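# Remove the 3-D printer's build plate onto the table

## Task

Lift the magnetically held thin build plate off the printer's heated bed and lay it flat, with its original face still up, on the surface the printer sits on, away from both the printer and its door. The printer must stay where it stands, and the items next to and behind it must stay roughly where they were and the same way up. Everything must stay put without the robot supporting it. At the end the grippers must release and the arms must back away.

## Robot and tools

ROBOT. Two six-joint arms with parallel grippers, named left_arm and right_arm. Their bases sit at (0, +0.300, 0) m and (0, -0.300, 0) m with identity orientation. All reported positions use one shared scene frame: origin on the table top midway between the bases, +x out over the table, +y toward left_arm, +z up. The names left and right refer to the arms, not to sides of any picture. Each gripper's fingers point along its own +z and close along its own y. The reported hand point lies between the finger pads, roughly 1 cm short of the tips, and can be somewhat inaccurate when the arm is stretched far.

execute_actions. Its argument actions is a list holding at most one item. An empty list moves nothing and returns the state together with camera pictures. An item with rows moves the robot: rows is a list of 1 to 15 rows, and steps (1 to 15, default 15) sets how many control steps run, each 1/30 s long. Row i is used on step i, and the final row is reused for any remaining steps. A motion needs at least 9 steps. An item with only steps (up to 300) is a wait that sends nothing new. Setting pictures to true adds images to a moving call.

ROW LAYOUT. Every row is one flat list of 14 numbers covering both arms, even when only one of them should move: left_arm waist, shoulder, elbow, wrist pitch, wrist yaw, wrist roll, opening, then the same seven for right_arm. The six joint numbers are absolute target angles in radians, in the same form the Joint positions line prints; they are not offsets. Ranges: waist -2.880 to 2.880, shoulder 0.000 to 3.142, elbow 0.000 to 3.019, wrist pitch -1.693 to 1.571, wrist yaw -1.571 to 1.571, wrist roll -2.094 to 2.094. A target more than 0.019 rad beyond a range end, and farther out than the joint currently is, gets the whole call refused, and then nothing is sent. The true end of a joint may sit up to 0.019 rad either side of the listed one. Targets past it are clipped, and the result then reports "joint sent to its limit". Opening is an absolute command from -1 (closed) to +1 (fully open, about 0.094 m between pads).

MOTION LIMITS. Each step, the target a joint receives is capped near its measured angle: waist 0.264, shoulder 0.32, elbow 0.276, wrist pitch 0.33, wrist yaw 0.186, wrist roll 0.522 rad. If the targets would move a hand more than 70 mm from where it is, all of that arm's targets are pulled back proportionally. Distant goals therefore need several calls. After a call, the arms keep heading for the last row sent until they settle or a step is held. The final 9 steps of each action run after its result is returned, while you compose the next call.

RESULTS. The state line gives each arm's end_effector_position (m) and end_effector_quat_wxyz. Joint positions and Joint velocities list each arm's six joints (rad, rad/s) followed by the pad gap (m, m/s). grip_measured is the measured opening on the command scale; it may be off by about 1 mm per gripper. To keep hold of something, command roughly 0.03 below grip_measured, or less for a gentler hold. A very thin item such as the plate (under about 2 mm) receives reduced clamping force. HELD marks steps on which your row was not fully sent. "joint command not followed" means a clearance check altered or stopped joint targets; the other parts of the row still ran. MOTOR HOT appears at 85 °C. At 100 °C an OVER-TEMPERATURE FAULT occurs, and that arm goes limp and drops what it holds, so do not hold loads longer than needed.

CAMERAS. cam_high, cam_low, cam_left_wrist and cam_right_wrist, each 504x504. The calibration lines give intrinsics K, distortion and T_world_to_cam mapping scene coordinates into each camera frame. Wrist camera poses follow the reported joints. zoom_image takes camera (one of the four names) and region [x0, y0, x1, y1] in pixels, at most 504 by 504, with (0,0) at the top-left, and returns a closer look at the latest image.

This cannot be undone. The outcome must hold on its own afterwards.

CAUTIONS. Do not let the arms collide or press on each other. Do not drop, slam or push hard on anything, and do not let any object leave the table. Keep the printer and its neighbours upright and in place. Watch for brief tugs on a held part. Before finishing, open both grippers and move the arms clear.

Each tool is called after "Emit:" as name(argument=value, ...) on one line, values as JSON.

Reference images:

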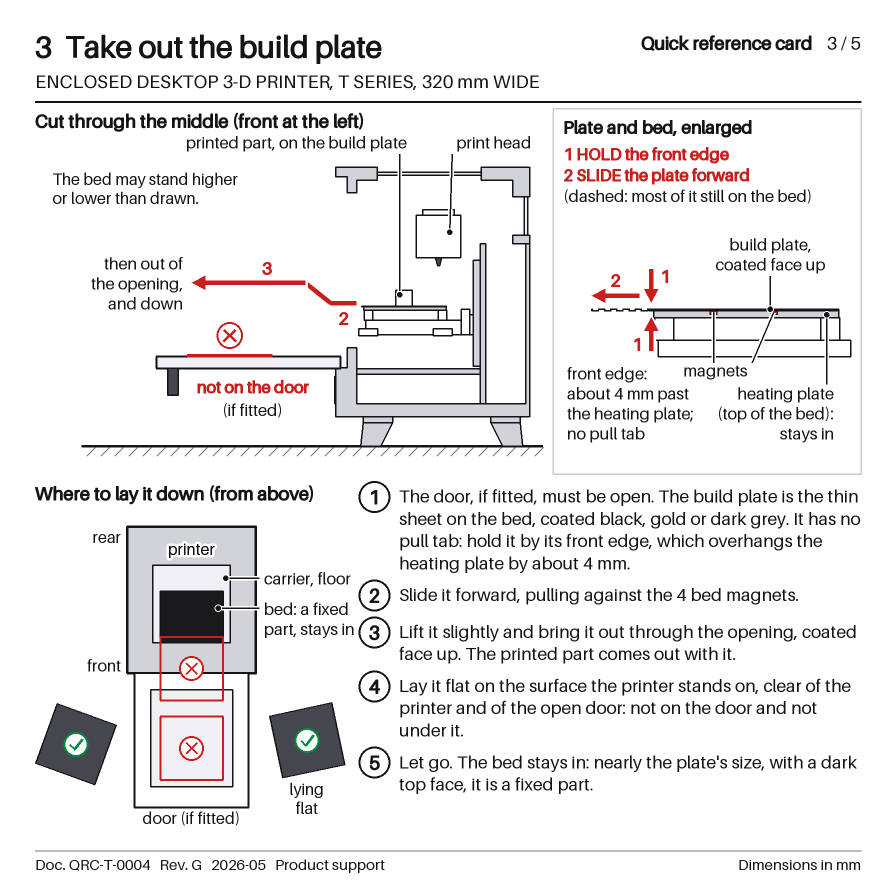

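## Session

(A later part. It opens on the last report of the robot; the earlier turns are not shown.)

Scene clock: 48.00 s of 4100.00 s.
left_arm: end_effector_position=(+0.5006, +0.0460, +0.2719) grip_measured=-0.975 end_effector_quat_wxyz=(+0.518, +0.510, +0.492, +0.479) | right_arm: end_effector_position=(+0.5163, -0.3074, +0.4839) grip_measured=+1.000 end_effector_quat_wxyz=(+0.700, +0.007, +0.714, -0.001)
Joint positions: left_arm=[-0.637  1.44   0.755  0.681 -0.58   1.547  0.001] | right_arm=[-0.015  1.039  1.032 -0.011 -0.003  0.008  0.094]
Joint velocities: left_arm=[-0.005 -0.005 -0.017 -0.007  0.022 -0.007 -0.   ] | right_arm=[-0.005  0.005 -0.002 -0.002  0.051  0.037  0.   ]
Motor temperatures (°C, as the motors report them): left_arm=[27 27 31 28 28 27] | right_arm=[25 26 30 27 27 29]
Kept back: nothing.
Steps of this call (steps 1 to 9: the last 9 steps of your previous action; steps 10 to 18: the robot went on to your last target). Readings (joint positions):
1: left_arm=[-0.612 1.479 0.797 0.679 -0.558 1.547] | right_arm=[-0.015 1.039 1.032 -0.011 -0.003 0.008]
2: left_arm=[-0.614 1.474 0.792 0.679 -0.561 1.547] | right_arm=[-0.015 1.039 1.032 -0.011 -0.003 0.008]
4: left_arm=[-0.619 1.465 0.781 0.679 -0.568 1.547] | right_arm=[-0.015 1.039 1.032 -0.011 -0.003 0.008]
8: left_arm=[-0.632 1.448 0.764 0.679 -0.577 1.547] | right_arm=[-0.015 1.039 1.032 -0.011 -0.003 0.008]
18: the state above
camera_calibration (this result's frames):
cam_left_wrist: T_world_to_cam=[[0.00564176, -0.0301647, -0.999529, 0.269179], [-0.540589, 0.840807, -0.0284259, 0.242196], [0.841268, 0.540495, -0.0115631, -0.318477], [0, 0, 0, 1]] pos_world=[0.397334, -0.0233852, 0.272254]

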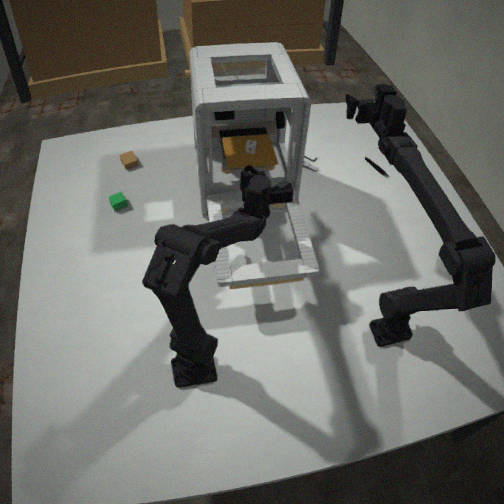

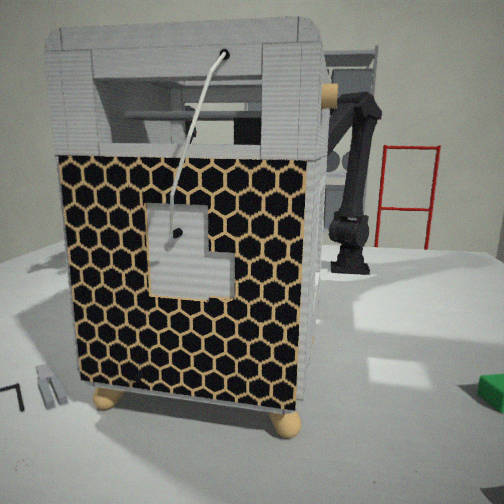

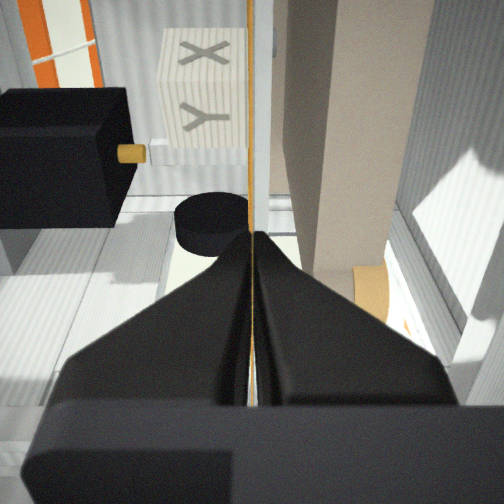

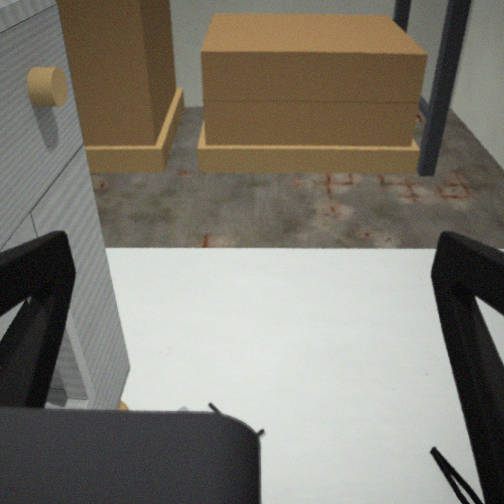

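Emit:
execute_actions(actions=[{"rows": [
[-0.640,1.430,0.770,0.700,-0.580,1.547,-0.97,-0.015,1.039,1.032,-0.011,-0.003,0.008,1],
[-0.637,1.440,0.780,0.690,-0.580,1.547,-0.93,-0.015,1.039,1.032,-0.011,-0.003,0.008,1],
[-0.637,1.445,0.785,0.685,-0.580,1.547,-0.87,-0.015,1.039,1.032,-0.011,-0.003,0.008,1],
[-0.637,1.448,0.790,0.680,-0.580,1.547,-0.80,-0.015,1.039,1.032,-0.011,-0.003,0.008,1],
[-0.637,1.450,0.795,0.675,-0.580,1.547,-0.72,-0.015,1.039,1.032,-0.011,-0.003,0.008,1],
[-0.636,1.452,0.798,0.672,-0.580,1.547,-0.64,-0.015,1.039,1.032,-0.011,-0.003,0.008,1],
[-0.635,1.454,0.801,0.670,-0.580,1.547,-0.57,-0.015,1.039,1.032,-0.011,-0.003,0.008,1],
[-0.634,1.456,0.803,0.668,-0.580,1.547,-0.52,-0.015,1.039,1.032,-0.011,-0.003,0.008,1],
[-0.633,1.458,0.805,0.667,-0.580,1.547,-0.5,-0.015,1.039,1.032,-0.011,-0.003,0.008,1],
[-0.633,1.461,0.808,0.666,-0.580,1.547,-0.5,-0.015,1.039,1.032,-0.011,-0.003,0.008,1],
[-0.632,1.465,0.813,0.666,-0.579,1.547,-0.5,-0.015,1.039,1.032,-0.011,-0.003,0.008,1],
[-0.632,1.470,0.818,0.665,-0.579,1.547,-0.5,-0.015,1.039,1.032,-0.011,-0.003,0.008,1],
[-0.631,1.475,0.824,0.665,-0.578,1.547,-0.5,-0.015,1.039,1.032,-0.011,-0.003,0.008,1],
[-0.631,1.480,0.829,0.664,-0.578,1.547,-0.5,-0.015,1.039,1.032,-0.011,-0.003,0.008,1],
[-0.630,1.485,0.835,0.664,-0.577,1.547,-0.5,-0.015,1.039,1.032,-0.011,-0.003,0.008,1]
], "steps": 15}])

Emit:
execute_actions(actions=[{"rows": [
[-0.630,1.490,0.840,0.663,-0.577,1.547,-0.5,-0.015,1.039,1.032,-0.011,-0.003,0.008,1],
[-0.629,1.495,0.846,0.663,-0.577,1.547,-0.5,-0.015,1.039,1.032,-0.011,-0.003,0.008,1],
[-0.629,1.500,0.852,0.662,-0.576,1.547,-0.5,-0.015,1.039,1.032,-0.011,-0.003,0.008,1],
[-0.629,1.505,0.857,0.662,-0.576,1.547,-0.5,-0.015,1.039,1.032,-0.011,-0.003,0.008,1],
[-0.628,1.510,0.863,0.661,-0.576,1.547,-0.5,-0.015,1.039,1.032,-0.011,-0.003,0.008,1],
[-0.628,1.515,0.868,0.661,-0.575,1.547,-0.5,-0.015,1.039,1.032,-0.011,-0.003,0.008,1],
[-0.628,1.520,0.874,0.660,-0.575,1.547,-0.5,-0.015,1.039,1.032,-0.011,-0.003,0.008,1],
[-0.627,1.525,0.879,0.660,-0.575,1.547,-0.5,-0.015,1.039,1.032,-0.011,-0.003,0.008,1],
[-0.627,1.530,0.885,0.659,-0.574,1.547,-0.5,-0.015,1.039,1.032,-0.011,-0.003,0.008,1],
[-0.627,1.535,0.890,0.659,-0.574,1.547,-0.5,-0.015,1.039,1.032,-0.011,-0.003,0.008,1],
[-0.626,1.540,0.896,0.658,-0.574,1.547,-0.5,-0.015,1.039,1.032,-0.011,-0.003,0.008,1],
[-0.626,1.544,0.900,0.658,-0.573,1.547,-0.5,-0.015,1.039,1.032,-0.011,-0.003,0.008,1],
[-0.626,1.547,0.904,0.657,-0.573,1.547,-0.5,-0.015,1.039,1.032,-0.011,-0.003,0.008,1],
[-0.626,1.549,0.906,0.657,-0.573,1.547,-0.5,-0.015,1.039,1.032,-0.011,-0.003,0.008,1],
[-0.626,1.550,0.907,0.657,-0.573,1.547,-0.5,-0.015,1.039,1.032,-0.011,-0.003,0.008,1]
], "steps": 15}])

Emit:
execute_actions(actions=[{"steps": 18}], pictures=true)

Scene clock: 50.13 s of 4100.00 s.
left_arm: end_effector_position=(+0.5006, +0.0460, +0.2719) grip_measured=-0.680 end_effector_quat_wxyz=(+0.518, +0.510, +0.492, +0.479) | right_arm: end_effector_position=(+0.5163, -0.3074, +0.4839) grip_measured=+1.000 end_effector_quat_wxyz=(+0.700, +0.007, +0.714, -0.001)
Joint positions: left_arm=[-0.637  1.44   0.755  0.681 -0.58   1.547  0.015] | right_arm=[-0.015  1.039  1.032 -0.011 -0.003  0.008  0.094]
Joint velocities: left_arm=[ 0.005 -0.015  0.002  0.002 -0.022  0.022  0.078] | right_arm=[ 0.005 -0.015 -0.012  0.007 -0.007 -0.007  0.   ]
Motor temperatures (°C, as the motors report them): left_arm=[27 27 31 28 28 27] | right_arm=[25 26 30 27 27 29]
Steps of this call (steps 1 to 15: the robot went on to your last target; steps 16 to 58: nothing new was sent; steps 59 to 64: the first 6 steps of this action). Readings (joint positions):
59: left_arm=[-0.637 1.440 0.755 0.681 -0.580 1.547] | right_arm=[-0.015 1.039 1.032 -0.011 -0.003 0.008]
60: left_arm=[-0.637 1.440 0.755 0.681 -0.580 1.547] | right_arm=[-0.015 1.039 1.032 -0.011 -0.003 0.008]
62: left_arm=[-0.637 1.440 0.755 0.681 -0.580 1.547] | right_arm=[-0.015 1.039 1.032 -0.011 -0.003 0.008]
64: the state above

Scene clock: 50.63 s of 4100.00 s.
left_arm: end_effector_position=(+0.5161, +0.0343, +0.2795) grip_measured=-0.502 end_effector_quat_wxyz=(+0.524, +0.505, +0.490, +0.479) | right_arm: end_effector_position=(+0.5163, -0.3074, +0.4839) grip_measured=+1.000 end_effector_quat_wxyz=(+0.700, +0.007, +0.714, -0.001)
Joint positions: left_arm=[-0.637  1.479  0.812  0.677 -0.578  1.547  0.023] | right_arm=[-0.015  1.039  1.032 -0.011 -0.003  0.008  0.094]
Joint velocities: left_arm=[ 0.015  0.151  0.139  0.002  0.037 -0.066 -0.   ] | right_arm=[-0.024  0.005 -0.007  0.012  0.125  0.007  0.   ]
Motor temperatures (°C, as the motors report them): left_arm=[27 27 31 28 28 27] | right_arm=[25 26 30 27 27 29]
Steps of this call (steps 1 to 9: the last 9 steps of your previous action; steps 10 to 15: the first 6 steps of this action). Readings (joint positions):
10: left_arm=[-0.637 1.453 0.779 0.681 -0.579 1.547] | right_arm=[-0.015 1.039 1.032 -0.011 -0.003 0.008]
11: left_arm=[-0.637 1.457 0.786 0.680 -0.579 1.547] | right_arm=[-0.015 1.039 1.032 -0.011 -0.003 0.008]
13: left_arm=[-0.637 1.468 0.800 0.679 -0.578 1.547] | right_arm=[-0.015 1.039 1.032 -0.011 -0.003 0.008]
15: the state above

Scene clock: 51.23 s of 4100.00 s.
left_arm: end_effector_position=(+0.5313, +0.0249, +0.2761) grip_measured=-0.502 end_effector_quat_wxyz=(+0.522, +0.507, +0.491, +0.479) | right_arm: end_effector_position=(+0.5163, -0.3074, +0.4839) grip_measured=+1.000 end_effector_quat_wxyz=(+0.700, +0.007, +0.714, -0.001)
Joint positions: left_arm=[-0.634  1.526  0.858  0.672 -0.575  1.547  0.023] | right_arm=[-0.015  1.039  1.032 -0.011 -0.003  0.008  0.094]
Joint velocities: left_arm=[ 0.015  0.005 -0.002 -0.012  0.007  0.037  0.   ] | right_arm=[-0.005 -0.015 -0.002 -0.002 -0.007  0.037  0.   ]
Motor temperatures (°C, as the motors report them): left_arm=[27 27 31 28 28 27] | right_arm=[25 26 30 27 27 29]
Kept back: nothing.
Steps of this call (steps 1 to 9: the last 9 steps of your previous action; steps 10 to 18: the robot went on to your last target). Readings (joint positions):
1: left_arm=[-0.637 1.484 0.817 0.677 -0.577 1.547] | right_arm=[-0.015 1.039 1.032 -0.011 -0.003 0.008]
2: left_arm=[-0.637 1.489 0.822 0.676 -0.577 1.547] | right_arm=[-0.015 1.039 1.032 -0.011 -0.003 0.008]
4: left_arm=[-0.636 1.499 0.831 0.675 -0.576 1.547] | right_arm=[-0.015 1.039 1.032 -0.011 -0.003 0.008]
8: left_arm=[-0.634 1.519 0.850 0.673 -0.575 1.547] | right_arm=[-0.015 1.039 1.032 -0.011 -0.003 0.008]
18: the state above
camera_calibration (this result's frames):
cam_left_wrist: T_world_to_cam=[[0.0126466, -0.0353864, -0.999294, 0.26889], [-0.539076, 0.841461, -0.0366196, 0.278088], [0.842162, 0.539158, -0.00843434, -0.334155], [0, 0, 0, 1]] pos_world=[0.427922, -0.0443225, 0.276066]

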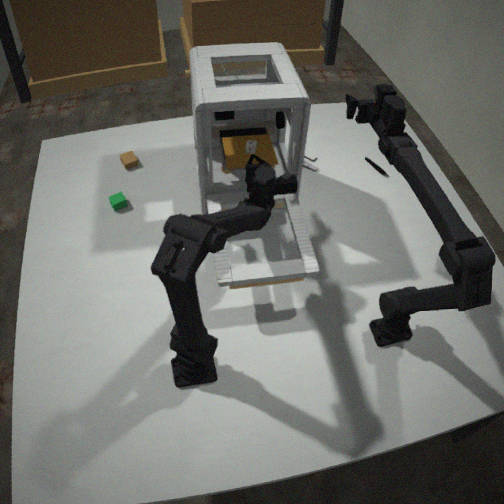

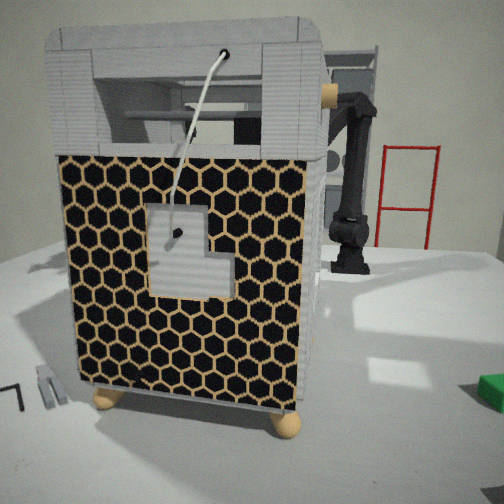

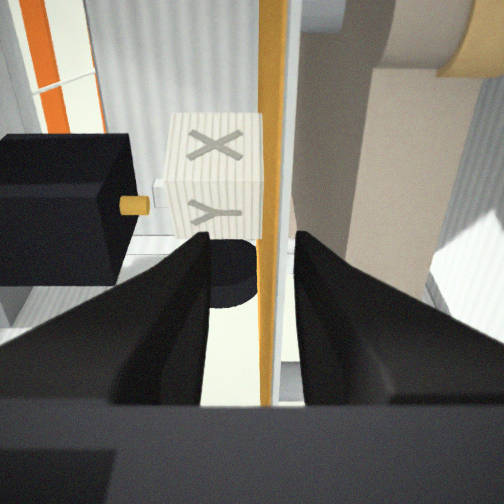

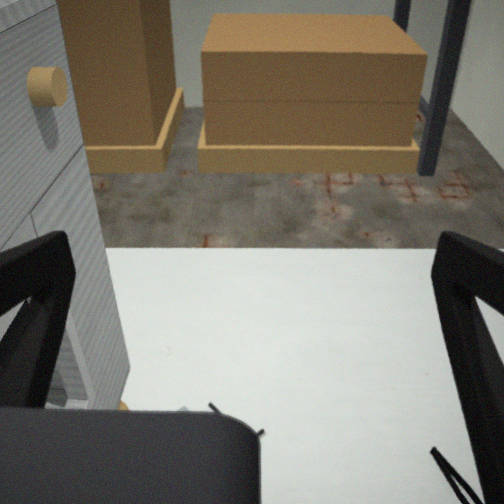

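Emit:
execute_actions(actions=[{"rows": [
[-0.626,1.552,0.907,0.657,-0.573,1.547,-0.53,-0.015,1.039,1.032,-0.011,-0.003,0.008,1],
[-0.626,1.554,0.907,0.657,-0.573,1.547,-0.56,-0.015,1.039,1.032,-0.011,-0.003,0.008,1],
[-0.626,1.556,0.907,0.657,-0.573,1.547,-0.60,-0.015,1.039,1.032,-0.011,-0.003,0.008,1],
[-0.626,1.557,0.907,0.657,-0.573,1.547,-0.64,-0.015,1.039,1.032,-0.011,-0.003,0.008,1],
[-0.626,1.558,0.907,0.657,-0.573,1.547,-0.68,-0.015,1.039,1.032,-0.011,-0.003,0.008,1],
[-0.626,1.558,0.907,0.657,-0.573,1.547,-0.72,-0.015,1.039,1.032,-0.011,-0.003,0.008,1],
[-0.626,1.558,0.907,0.657,-0.573,1.547,-0.75,-0.015,1.039,1.032,-0.011,-0.003,0.008,1]
], "steps": 10}])

Emit:
execute_actions(actions=[{"steps": 14}])

Scene clock: 51.77 s of 4100.00 s.
left_arm: end_effector_position=(+0.5313, +0.0249, +0.2761) grip_measured=-0.519 end_effector_quat_wxyz=(+0.522, +0.507, +0.491, +0.479) | right_arm: end_effector_position=(+0.5163, -0.3074, +0.4839) grip_measured=+1.000 end_effector_quat_wxyz=(+0.700, +0.007, +0.714, -0.001)
Joint positions: left_arm=[-0.634  1.526  0.858  0.672 -0.575  1.547  0.023] | right_arm=[-0.015  1.039  1.032 -0.011 -0.003  0.008  0.094]
Joint velocities: left_arm=[ 0.005 -0.015 -0.007  0.002 -0.037  0.022 -0.018] | right_arm=[-0.024 -0.005 -0.002 -0.012  0.022 -0.022  0.   ]
Motor temperatures (°C, as the motors report them): left_arm=[27 27 31 28 28 27] | right_arm=[25 26 30 27 27 29]
Steps of this call (steps 1 to 15: the robot went on to your last target; step 16: the first step of this action). Readings (joint positions):
16: the state above

Scene clock: 52.23 s of 4100.00 s.
left_arm: end_effector_position=(+0.5319, +0.0244, +0.2728) grip_measured=-0.748 end_effector_quat_wxyz=(+0.520, +0.509, +0.491, +0.479) | right_arm: end_effector_position=(+0.5163, -0.3074, +0.4839) grip_measured=+1.000 end_effector_quat_wxyz=(+0.700, +0.007, +0.714, -0.001)
Joint positions: left_arm=[-0.634  1.532  0.858  0.672 -0.575  1.547  0.012] | right_arm=[-0.015  1.039  1.032 -0.011 -0.003  0.008  0.094]
Joint velocities: left_arm=[ 0.005 -0.005 -0.002 -0.012 -0.007  0.022 -0.002] | right_arm=[-0.015 -0.015 -0.007 -0.002 -0.007 -0.066  0.   ]
Motor temperatures (°C, as the motors report them): left_arm=[27 27 31 28 28 27] | right_arm=[25 26 30 27 27 29]
Kept back: nothing.
Steps of this call (steps 1 to 9: the last 9 steps of your previous action; steps 10 to 14: the robot went on to your last target). Readings (joint positions):
1: left_arm=[-0.634 1.526 0.858 0.672 -0.575 1.547] | right_arm=[-0.015 1.039 1.032 -0.011 -0.003 0.008]
2: left_arm=[-0.634 1.526 0.858 0.672 -0.575 1.547] | right_arm=[-0.015 1.039 1.032 -0.011 -0.003 0.008]
4: left_arm=[-0.634 1.527 0.858 0.672 -0.575 1.547] | right_arm=[-0.015 1.039 1.032 -0.011 -0.003 0.008]
8: left_arm=[-0.634 1.530 0.858 0.672 -0.575 1.547] | right_arm=[-0.015 1.039 1.032 -0.011 -0.003 0.008]
14: the state above

Now close the gripper slowly.

Emit:
execute_actions(actions=[{"rows": [
[-0.634,1.540,0.890,0.675,-0.575,1.547,-0.78,-0.015,1.039,1.032,-0.011,-0.003,0.008,1],
[-0.634,1.535,0.885,0.677,-0.575,1.547,-0.81,-0.015,1.039,1.032,-0.011,-0.003,0.008,1],
[-0.634,1.532,0.885,0.677,-0.575,1.547,-0.84,-0.015,1.039,1.032,-0.011,-0.003,0.008,1],
[-0.634,1.532,0.885,0.677,-0.575,1.547,-0.87,-0.015,1.039,1.032,-0.011,-0.003,0.008,1],
[-0.634,1.532,0.885,0.677,-0.575,1.547,-0.90,-0.015,1.039,1.032,-0.011,-0.003,0.008,1],
[-0.634,1.532,0.885,0.677,-0.575,1.547,-0.92,-0.015,1.039,1.032,-0.011,-0.003,0.008,1],
[-0.634,1.532,0.885,0.677,-0.575,1.547,-0.94,-0.015,1.039,1.032,-0.011,-0.003,0.008,1],
[-0.634,1.532,0.885,0.677,-0.575,1.547,-0.95,-0.015,1.039,1.032,-0.011,-0.003,0.008,1],
[-0.634,1.532,0.885,0.677,-0.575,1.547,-0.96,-0.015,1.039,1.032,-0.011,-0.003,0.008,1],
[-0.634,1.532,0.885,0.677,-0.575,1.547,-0.97,-0.015,1.039,1.032,-0.011,-0.003,0.008,1],
[-0.634,1.532,0.885,0.677,-0.575,1.547,-0.98,-0.015,1.039,1.032,-0.011,-0.003,0.008,1],
[-0.634,1.532,0.885,0.677,-0.575,1.547,-0.99,-0.015,1.039,1.032,-0.011,-0.003,0.008,1],
[-0.634,1.532,0.885,0.677,-0.575,1.547,-1.0,-0.015,1.039,1.032,-0.011,-0.003,0.008,1]
], "steps": 13}])

Emit:
execute_actions(actions=[{"steps": 14}], pictures=true)

Scene clock: 53.23 s of 4100.00 s.
left_arm: end_effector_position=(+0.5319, +0.0244, +0.2728) grip_measured=-0.854 end_effector_quat_wxyz=(+0.520, +0.509, +0.491, +0.479) | right_arm: end_effector_position=(+0.5163, -0.3074, +0.4839) grip_measured=+1.000 end_effector_quat_wxyz=(+0.700, +0.007, +0.714, -0.001)
Joint positions: left_arm=[-0.634  1.532  0.858  0.672 -0.575  1.547  0.007] | right_arm=[-0.015  1.039  1.032 -0.011 -0.003  0.008  0.094]
Joint velocities: left_arm=[-0.005  0.005 -0.007 -0.012  0.022 -0.051 -0.029] | right_arm=[-0.005 -0.024 -0.012 -0.002 -0.007 -0.066  0.   ]
Motor temperatures (°C, as the motors report them): left_arm=[27 27 31 28 28 27] | right_arm=[25 26 30 27 27 29]
Steps of this call (steps 1 to 15: the robot went on to your last target; steps 16 to 26: nothing new was sent; steps 27 to 30: the first 4 steps of this action). Readings (joint positions):
27: left_arm=[-0.634 1.532 0.858 0.672 -0.575 1.547] | right_arm=[-0.015 1.039 1.032 -0.011 -0.003 0.008]
28: left_arm=[-0.634 1.532 0.858 0.672 -0.575 1.547] | right_arm=[-0.015 1.039 1.032 -0.011 -0.003 0.008]
30: the state above

Scene clock: 53.70 s of 4100.00 s.
left_arm: end_effector_position=(+0.5319, +0.0244, +0.2728) grip_measured=-0.971 end_effector_quat_wxyz=(+0.520, +0.509, +0.491, +0.479) | right_arm: end_effector_position=(+0.5163, -0.3074, +0.4839) grip_measured=+1.000 end_effector_quat_wxyz=(+0.700, +0.007, +0.714, -0.001)
Joint positions: left_arm=[-0.634  1.532  0.858  0.672 -0.575  1.547  0.001] | right_arm=[-0.015  1.039  1.032 -0.011 -0.003  0.008  0.094]
Joint velocities: left_arm=[-0.015 -0.005  0.007  0.002 -0.066 -0.022  0.001] | right_arm=[-0.015 -0.005  0.007 -0.007 -0.022  0.066  0.   ]
Motor temperatures (°C, as the motors report them): left_arm=[27 27 31 28 28 27] | right_arm=[25 26 30 27 27 29]
Kept back: nothing.
Steps of this call (steps 1 to 9: the last 9 steps of your previous action; steps 10 to 14: the robot went on to your last target). Readings (joint positions):
1: left_arm=[-0.634 1.532 0.858 0.672 -0.575 1.547] | right_arm=[-0.015 1.039 1.032 -0.011 -0.003 0.008]
2: left_arm=[-0.634 1.532 0.858 0.672 -0.575 1.547] | right_arm=[-0.015 1.039 1.032 -0.011 -0.003 0.008]
4: left_arm=[-0.634 1.532 0.858 0.672 -0.575 1.547] | right_arm=[-0.015 1.039 1.032 -0.011 -0.003 0.008]
8: left_arm=[-0.634 1.532 0.858 0.672 -0.575 1.547] | right_arm=[-0.015 1.039 1.032 -0.011 -0.003 0.008]
14: the state above
camera_calibration (this result's frames):
cam_left_wrist: T_world_to_cam=[[0.00803931, -0.0319989, -0.999456, 0.268021], [-0.539232, 0.841576, -0.0312816, 0.277361], [0.842119, 0.53919, -0.0104892, -0.333895], [0, 0, 0, 1]] pos_world=[0.428586, -0.0448106, 0.273049]

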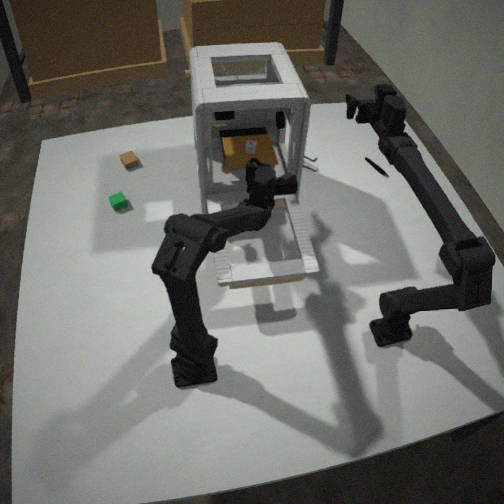

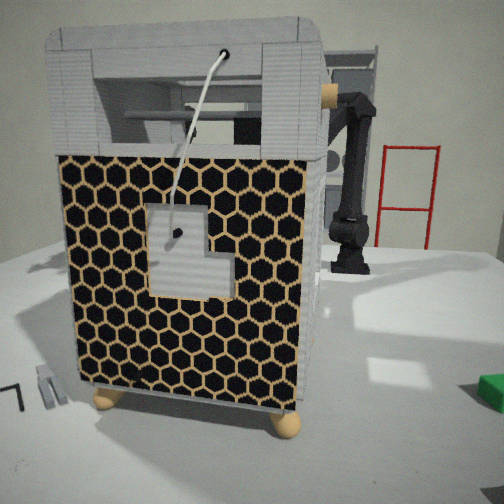

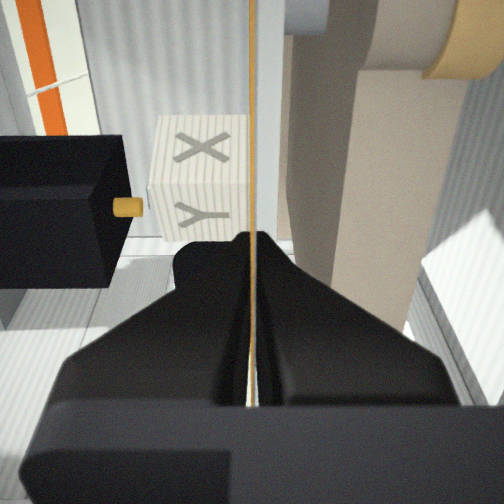

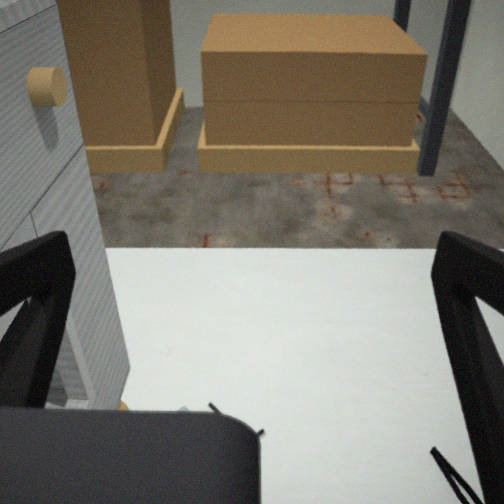

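Emit:
execute_actions(actions=[{"rows": [
[-0.638,1.512,0.872,0.670,-0.577,1.547,-1,-0.015,1.039,1.032,-0.011,-0.003,0.008,1],
[-0.641,1.500,0.864,0.666,-0.579,1.547,-1,-0.015,1.039,1.032,-0.011,-0.003,0.008,1],
[-0.643,1.494,0.860,0.665,-0.581,1.547,-1,-0.015,1.039,1.032,-0.011,-0.003,0.008,1],
[-0.646,1.488,0.856,0.664,-0.584,1.547,-1,-0.015,1.039,1.032,-0.011,-0.003,0.008,1],
[-0.650,1.481,0.851,0.663,-0.588,1.547,-1,-0.015,1.039,1.032,-0.011,-0.003,0.008,1],
[-0.654,1.473,0.845,0.662,-0.593,1.547,-1,-0.015,1.039,1.032,-0.011,-0.003,0.008,1],
[-0.659,1.464,0.838,0.660,-0.598,1.547,-1,-0.015,1.039,1.032,-0.011,-0.003,0.008,1],
[-0.664,1.455,0.831,0.658,-0.603,1.547,-1,-0.015,1.039,1.032,-0.011,-0.003,0.008,1],
[-0.670,1.445,0.823,0.656,-0.609,1.547,-1,-0.015,1.039,1.032,-0.011,-0.003,0.008,1],
[-0.676,1.434,0.814,0.653,-0.615,1.547,-1,-0.015,1.039,1.032,-0.011,-0.003,0.008,1],
[-0.683,1.423,0.805,0.651,-0.622,1.547,-1,-0.015,1.039,1.032,-0.011,-0.003,0.008,1],
[-0.689,1.412,0.795,0.649,-0.629,1.547,-1,-0.015,1.039,1.032,-0.011,-0.003,0.008,1],
[-0.697,1.400,0.785,0.646,-0.636,1.547,-1,-0.015,1.039,1.032,-0.011,-0.003,0.008,1],
[-0.704,1.388,0.775,0.644,-0.644,1.547,-1,-0.015,1.039,1.032,-0.011,-0.003,0.008,1],
[-0.711,1.376,0.764,0.641,-0.651,1.547,-1,-0.015,1.039,1.032,-0.011,-0.003,0.008,1]
], "steps": 15}])

Emit:
execute_actions(actions=[{"rows": [
[-0.719,1.366,0.754,0.641,-0.659,1.547,-1,-0.015,1.039,1.032,-0.011,-0.003,0.008,1],
[-0.727,1.355,0.744,0.640,-0.667,1.547,-1,-0.015,1.039,1.032,-0.011,-0.003,0.008,1],
[-0.735,1.345,0.734,0.640,-0.675,1.547,-1,-0.015,1.039,1.032,-0.011,-0.003,0.008,1],
[-0.743,1.335,0.724,0.639,-0.683,1.547,-1,-0.015,1.039,1.032,-0.011,-0.003,0.008,1],
[-0.751,1.324,0.714,0.639,-0.691,1.547,-1,-0.015,1.039,1.032,-0.011,-0.003,0.008,1],
[-0.759,1.314,0.704,0.638,-0.699,1.547,-1,-0.015,1.039,1.032,-0.011,-0.003,0.008,1],
[-0.768,1.304,0.695,0.638,-0.708,1.547,-1,-0.015,1.039,1.032,-0.011,-0.003,0.008,1],
[-0.776,1.294,0.685,0.637,-0.716,1.547,-1,-0.015,1.039,1.032,-0.011,-0.003,0.008,1],
[-0.785,1.283,0.675,0.637,-0.725,1.547,-1,-0.015,1.039,1.032,-0.011,-0.003,0.008,1],
[-0.794,1.273,0.666,0.636,-0.734,1.547,-1,-0.015,1.039,1.032,-0.011,-0.003,0.008,1],
[-0.803,1.262,0.657,0.635,-0.743,1.547,-1,-0.015,1.039,1.032,-0.011,-0.003,0.008,1],
[-0.813,1.252,0.648,0.633,-0.753,1.547,-1,-0.015,1.039,1.032,-0.011,-0.003,0.008,1],
[-0.822,1.241,0.639,0.632,-0.762,1.547,-1,-0.015,1.039,1.032,-0.011,-0.003,0.008,1],
[-0.832,1.231,0.630,0.630,-0.772,1.547,-1,-0.015,1.039,1.032,-0.011,-0.003,0.008,1],
[-0.842,1.220,0.621,0.628,-0.782,1.547,-1,-0.015,1.039,1.032,-0.011,-0.003,0.008,1]
], "steps": 15}])

Emit:
execute_actions(actions=[{"rows": [
[-0.852,1.210,0.613,0.626,-0.792,1.547,-1,-0.015,1.039,1.032,-0.011,-0.003,0.008,1],
[-0.863,1.199,0.604,0.624,-0.803,1.547,-1,-0.015,1.039,1.032,-0.011,-0.003,0.008,1],
[-0.873,1.189,0.596,0.622,-0.813,1.547,-1,-0.015,1.039,1.032,-0.011,-0.003,0.008,1],
[-0.884,1.178,0.588,0.619,-0.824,1.547,-1,-0.015,1.039,1.032,-0.011,-0.003,0.008,1],
[-0.895,1.168,0.580,0.617,-0.835,1.547,-1,-0.015,1.039,1.032,-0.011,-0.003,0.008,1],
[-0.906,1.158,0.572,0.614,-0.846,1.547,-1,-0.015,1.039,1.032,-0.011,-0.003,0.008,1],
[-0.918,1.147,0.564,0.612,-0.858,1.547,-1,-0.015,1.039,1.032,-0.011,-0.003,0.008,1],
[-0.930,1.137,0.557,0.609,-0.870,1.547,-1,-0.015,1.039,1.032,-0.011,-0.003,0.008,1],
[-0.942,1.127,0.549,0.606,-0.882,1.547,-1,-0.015,1.039,1.032,-0.011,-0.003,0.008,1],
[-0.954,1.117,0.542,0.603,-0.894,1.547,-1,-0.015,1.039,1.032,-0.011,-0.003,0.008,1],
[-0.967,1.106,0.535,0.600,-0.907,1.547,-1,-0.015,1.039,1.032,-0.011,-0.003,0.008,1],
[-0.980,1.096,0.528,0.597,-0.920,1.547,-1,-0.015,1.039,1.032,-0.011,-0.003,0.008,1],
[-0.992,1.087,0.522,0.594,-0.932,1.547,-1,-0.015,1.039,1.032,-0.011,-0.003,0.008,1],
[-1.002,1.079,0.517,0.592,-0.942,1.547,-1,-0.015,1.039,1.032,-0.011,-0.003,0.008,1],
[-1.010,1.073,0.513,0.590,-0.950,1.547,-1,-0.015,1.039,1.032,-0.011,-0.003,0.008,1]
], "steps": 15}])

Emit:
execute_actions(actions=[{"rows": [
[-1.015,1.069,0.510,0.588,-0.955,1.547,-1,-0.015,1.039,1.032,-0.011,-0.003,0.008,1],
[-1.018,1.067,0.509,0.587,-0.958,1.547,-1,-0.015,1.039,1.032,-0.011,-0.003,0.008,1],
[-1.019,1.066,0.508,0.587,-0.959,1.547,-1,-0.015,1.039,1.032,-0.011,-0.003,0.008,1]
], "steps": 9}])

Emit:
execute_actions(actions=[{"steps": 12}], pictures=true)

Scene clock: 61.13 s of 4100.00 s.
left_arm: end_effector_position=(+0.5289, +0.0260, +0.2736) grip_measured=-0.971 end_effector_quat_wxyz=(+0.518, +0.507, +0.493, +0.481) | right_arm: end_effector_position=(+0.5163, -0.3074, +0.4839) grip_measured=+1.000 end_effector_quat_wxyz=(+0.700, +0.007, +0.714, -0.001)
Joint positions: left_arm=[-0.637  1.524  0.851  0.672 -0.585  1.547  0.001] | right_arm=[-0.015  1.039  1.032 -0.011 -0.003  0.008  0.094]
Joint velocities: left_arm=[-0.054 -0.142 -0.154  0.007 -0.139  0.022  0.   ] | right_arm=[-0.005  0.005 -0.012  0.002 -0.037 -0.022  0.   ]
Motor temperatures (°C, as the motors report them): left_arm=[27 27 31 28 28 27] | right_arm=[25 26 30 28 27 29]
Steps of this call (steps 1 to 15: the robot went on to your last target; steps 16 to 90: nothing new was sent; then 4.23 s passed at rest; steps 91 to 96: the first 6 steps of this action). Readings (joint positions):
91: left_arm=[-0.634 1.532 0.858 0.672 -0.575 1.547] | right_arm=[-0.015 1.039 1.032 -0.011 -0.003 0.008]
92: left_arm=[-0.634 1.532 0.858 0.672 -0.576 1.547] | right_arm=[-0.015 1.039 1.032 -0.011 -0.003 0.008]
94: left_arm=[-0.634 1.530 0.857 0.672 -0.578 1.547] | right_arm=[-0.015 1.039 1.032 -0.011 -0.003 0.008]
96: the state above

Scene clock: 61.63 s of 4100.00 s.
left_arm: end_effector_position=(+0.4581, +0.0297, +0.2775) grip_measured=-0.971 end_effector_quat_wxyz=(+0.512, +0.512, +0.494, +0.481) | right_arm: end_effector_position=(+0.5163, -0.3074, +0.4839) grip_measured=+1.000 end_effector_quat_wxyz=(+0.700, +0.007, +0.714, -0.001)
Joint positions: left_arm=[-0.739  1.368  0.708  0.643 -0.69   1.547  0.001] | right_arm=[-0.015  1.039  1.032 -0.011 -0.003  0.008  0.094]
Joint velocities: left_arm=[-0.239 -0.317 -0.276 -0.007 -0.256  0.037 -0.001] | right_arm=[-0.005 -0.005 -0.007 -0.012 -0.022  0.066  0.   ]
Motor temperatures (°C, as the motors report them): left_arm=[27 27 31 28 28 27] | right_arm=[25 26 30 28 27 29]
Steps of this call (steps 1 to 9: the last 9 steps of your previous action; steps 10 to 15: the first 6 steps of this action). Readings (joint positions):
10: left_arm=[-0.697 1.423 0.760 0.649 -0.650 1.547] | right_arm=[-0.015 1.039 1.032 -0.011 -0.003 0.008]
11: left_arm=[-0.706 1.411 0.749 0.647 -0.658 1.547] | right_arm=[-0.015 1.039 1.032 -0.011 -0.003 0.008]
13: left_arm=[-0.723 1.389 0.728 0.645 -0.674 1.547] | right_arm=[-0.015 1.039 1.032 -0.011 -0.003 0.008]
15: the state above

Scene clock: 62.13 s of 4100.00 s.
left_arm: end_effector_position=(+0.3833, +0.0355, +0.2794) grip_measured=-0.971 end_effector_quat_wxyz=(+0.513, +0.510, +0.494, +0.483) | right_arm: end_effector_position=(+0.5163, -0.3074, +0.4839) grip_measured=+1.000 end_effector_quat_wxyz=(+0.700, +0.007, +0.714, -0.001)
Joint positions: left_arm=[-0.88   1.208  0.573  0.623 -0.834  1.547  0.001] | right_arm=[-0.015  1.039  1.032 -0.011 -0.003  0.008  0.094]
Joint velocities: left_arm=[-0.327 -0.327 -0.232 -0.037 -0.315 -0.022  0.001] | right_arm=[ 0.015 -0.005 -0.002  0.007 -0.007 -0.037  0.   ]
Motor temperatures (°C, as the motors report them): left_arm=[27 27 31 28 28 27] | right_arm=[25 26 30 28 27 29]
Steps of this call (steps 1 to 9: the last 9 steps of your previous action; steps 10 to 15: the first 6 steps of this action). Readings (joint positions):
10: left_arm=[-0.827 1.263 0.614 0.633 -0.781 1.547] | right_arm=[-0.015 1.039 1.032 -0.011 -0.003 0.008]
11: left_arm=[-0.837 1.252 0.606 0.631 -0.791 1.547] | right_arm=[-0.015 1.039 1.032 -0.011 -0.003 0.008]
13: left_arm=[-0.858 1.230 0.589 0.627 -0.812 1.547] | right_arm=[-0.015 1.039 1.032 -0.011 -0.003 0.008]
15: the state above

Scene clock: 62.43 s of 4100.00 s.
left_arm: end_effector_position=(+0.3387, +0.0379, +0.2811) grip_measured=-0.971 end_effector_quat_wxyz=(+0.515, +0.509, +0.494, +0.482) | right_arm: end_effector_position=(+0.5163, -0.3074, +0.4839) grip_measured=+1.000 end_effector_quat_wxyz=(+0.700, +0.007, +0.714, -0.001)
Joint positions: left_arm=[-0.988  1.115  0.508  0.599 -0.94   1.547  0.001] | right_arm=[-0.015  1.039  1.032 -0.011 -0.003  0.008  0.094]
Joint velocities: left_arm=[-0.347 -0.288 -0.154 -0.061 -0.227 -0.037 -0.   ] | right_arm=[-0.015 -0.005  0.007 -0.002  0.007 -0.022  0.   ]
Motor temperatures (°C, as the motors report them): left_arm=[27 27 31 28 28 27] | right_arm=[25 26 30 28 27 29]
Kept back: the last 9 steps of this action.
Steps of this call (steps 1 to 9: the last 9 steps of your previous action). Readings (joint positions):
1: left_arm=[-0.891 1.198 0.565 0.621 -0.846 1.547] | right_arm=[-0.015 1.039 1.032 -0.011 -0.003 0.008]
2: left_arm=[-0.903 1.187 0.558 0.618 -0.857 1.547] | right_arm=[-0.015 1.039 1.032 -0.011 -0.003 0.008]
4: left_arm=[-0.926 1.166 0.542 0.613 -0.881 1.547] | right_arm=[-0.015 1.039 1.032 -0.011 -0.003 0.008]
8: left_arm=[-0.976 1.124 0.514 0.602 -0.931 1.547] | right_arm=[-0.015 1.039 1.032 -0.011 -0.003 0.008]
9: the state above

Scene clock: 62.83 s of 4100.00 s.
left_arm: end_effector_position=(+0.3275, +0.0363, +0.2828) grip_measured=-0.971 end_effector_quat_wxyz=(+0.519, +0.510, +0.491, +0.479) | right_arm: end_effector_position=(+0.5163, -0.3074, +0.4839) grip_measured=+1.000 end_effector_quat_wxyz=(+0.700, +0.007, +0.714, -0.001)
Joint positions: left_arm=[-1.017  1.091  0.495  0.592 -0.957  1.547  0.001] | right_arm=[-0.015  1.039  1.032 -0.011 -0.003  0.008  0.094]
Joint velocities: left_arm=[ 0.005  0.005 -0.002  0.022  0.051 -0.095 -0.   ] | right_arm=[-0.024  0.005 -0.007  0.002 -0.007  0.081  0.   ]
Motor temperatures (°C, as the motors report them): left_arm=[27 27 31 28 28 27] | right_arm=[25 26 30 28 27 29]
Kept back: nothing.
Steps of this call (steps 1 to 9: the last 9 steps of your previous action; steps 10 to 12: the robot went on to your last target). Readings (joint positions):
1: left_arm=[-0.998 1.107 0.503 0.597 -0.947 1.547] | right_arm=[-0.015 1.039 1.032 -0.011 -0.003 0.008]
2: left_arm=[-1.006 1.100 0.499 0.595 -0.952 1.547] | right_arm=[-0.015 1.039 1.032 -0.011 -0.003 0.008]
4: left_arm=[-1.016 1.092 0.495 0.594 -0.955 1.547] | right_arm=[-0.015 1.039 1.032 -0.011 -0.003 0.008]
8: left_arm=[-1.017 1.091 0.495 0.593 -0.957 1.547] | right_arm=[-0.015 1.039 1.032 -0.011 -0.003 0.008]
12: the state above
camera_calibration (this result's frames):
cam_left_wrist: T_world_to_cam=[[0.00765507, -0.0302843, -0.999512, 0.280066], [-0.537957, 0.842451, -0.0296456, 0.156502], [0.842938, 0.537921, -0.00984261, -0.16851], [0, 0, 0, 1]] pos_world=[0.224091, -0.0327188, 0.282911]

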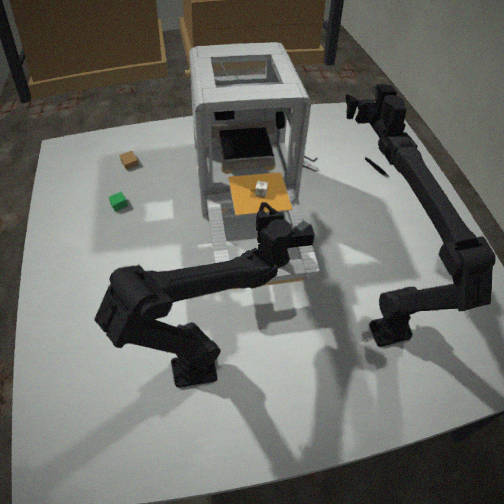

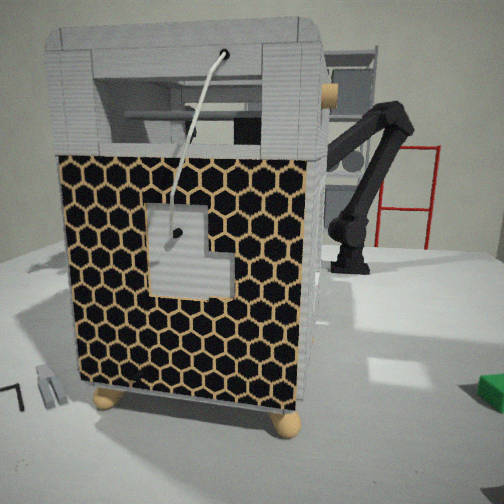

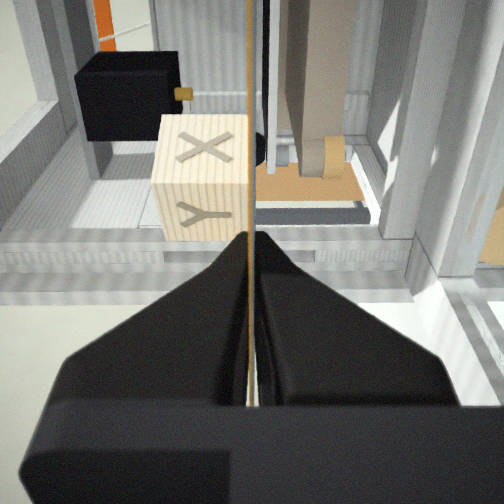

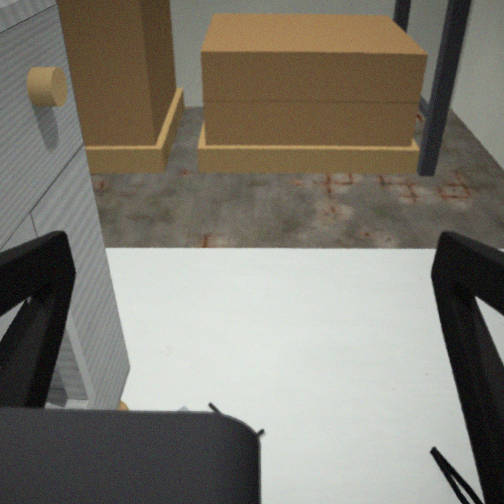

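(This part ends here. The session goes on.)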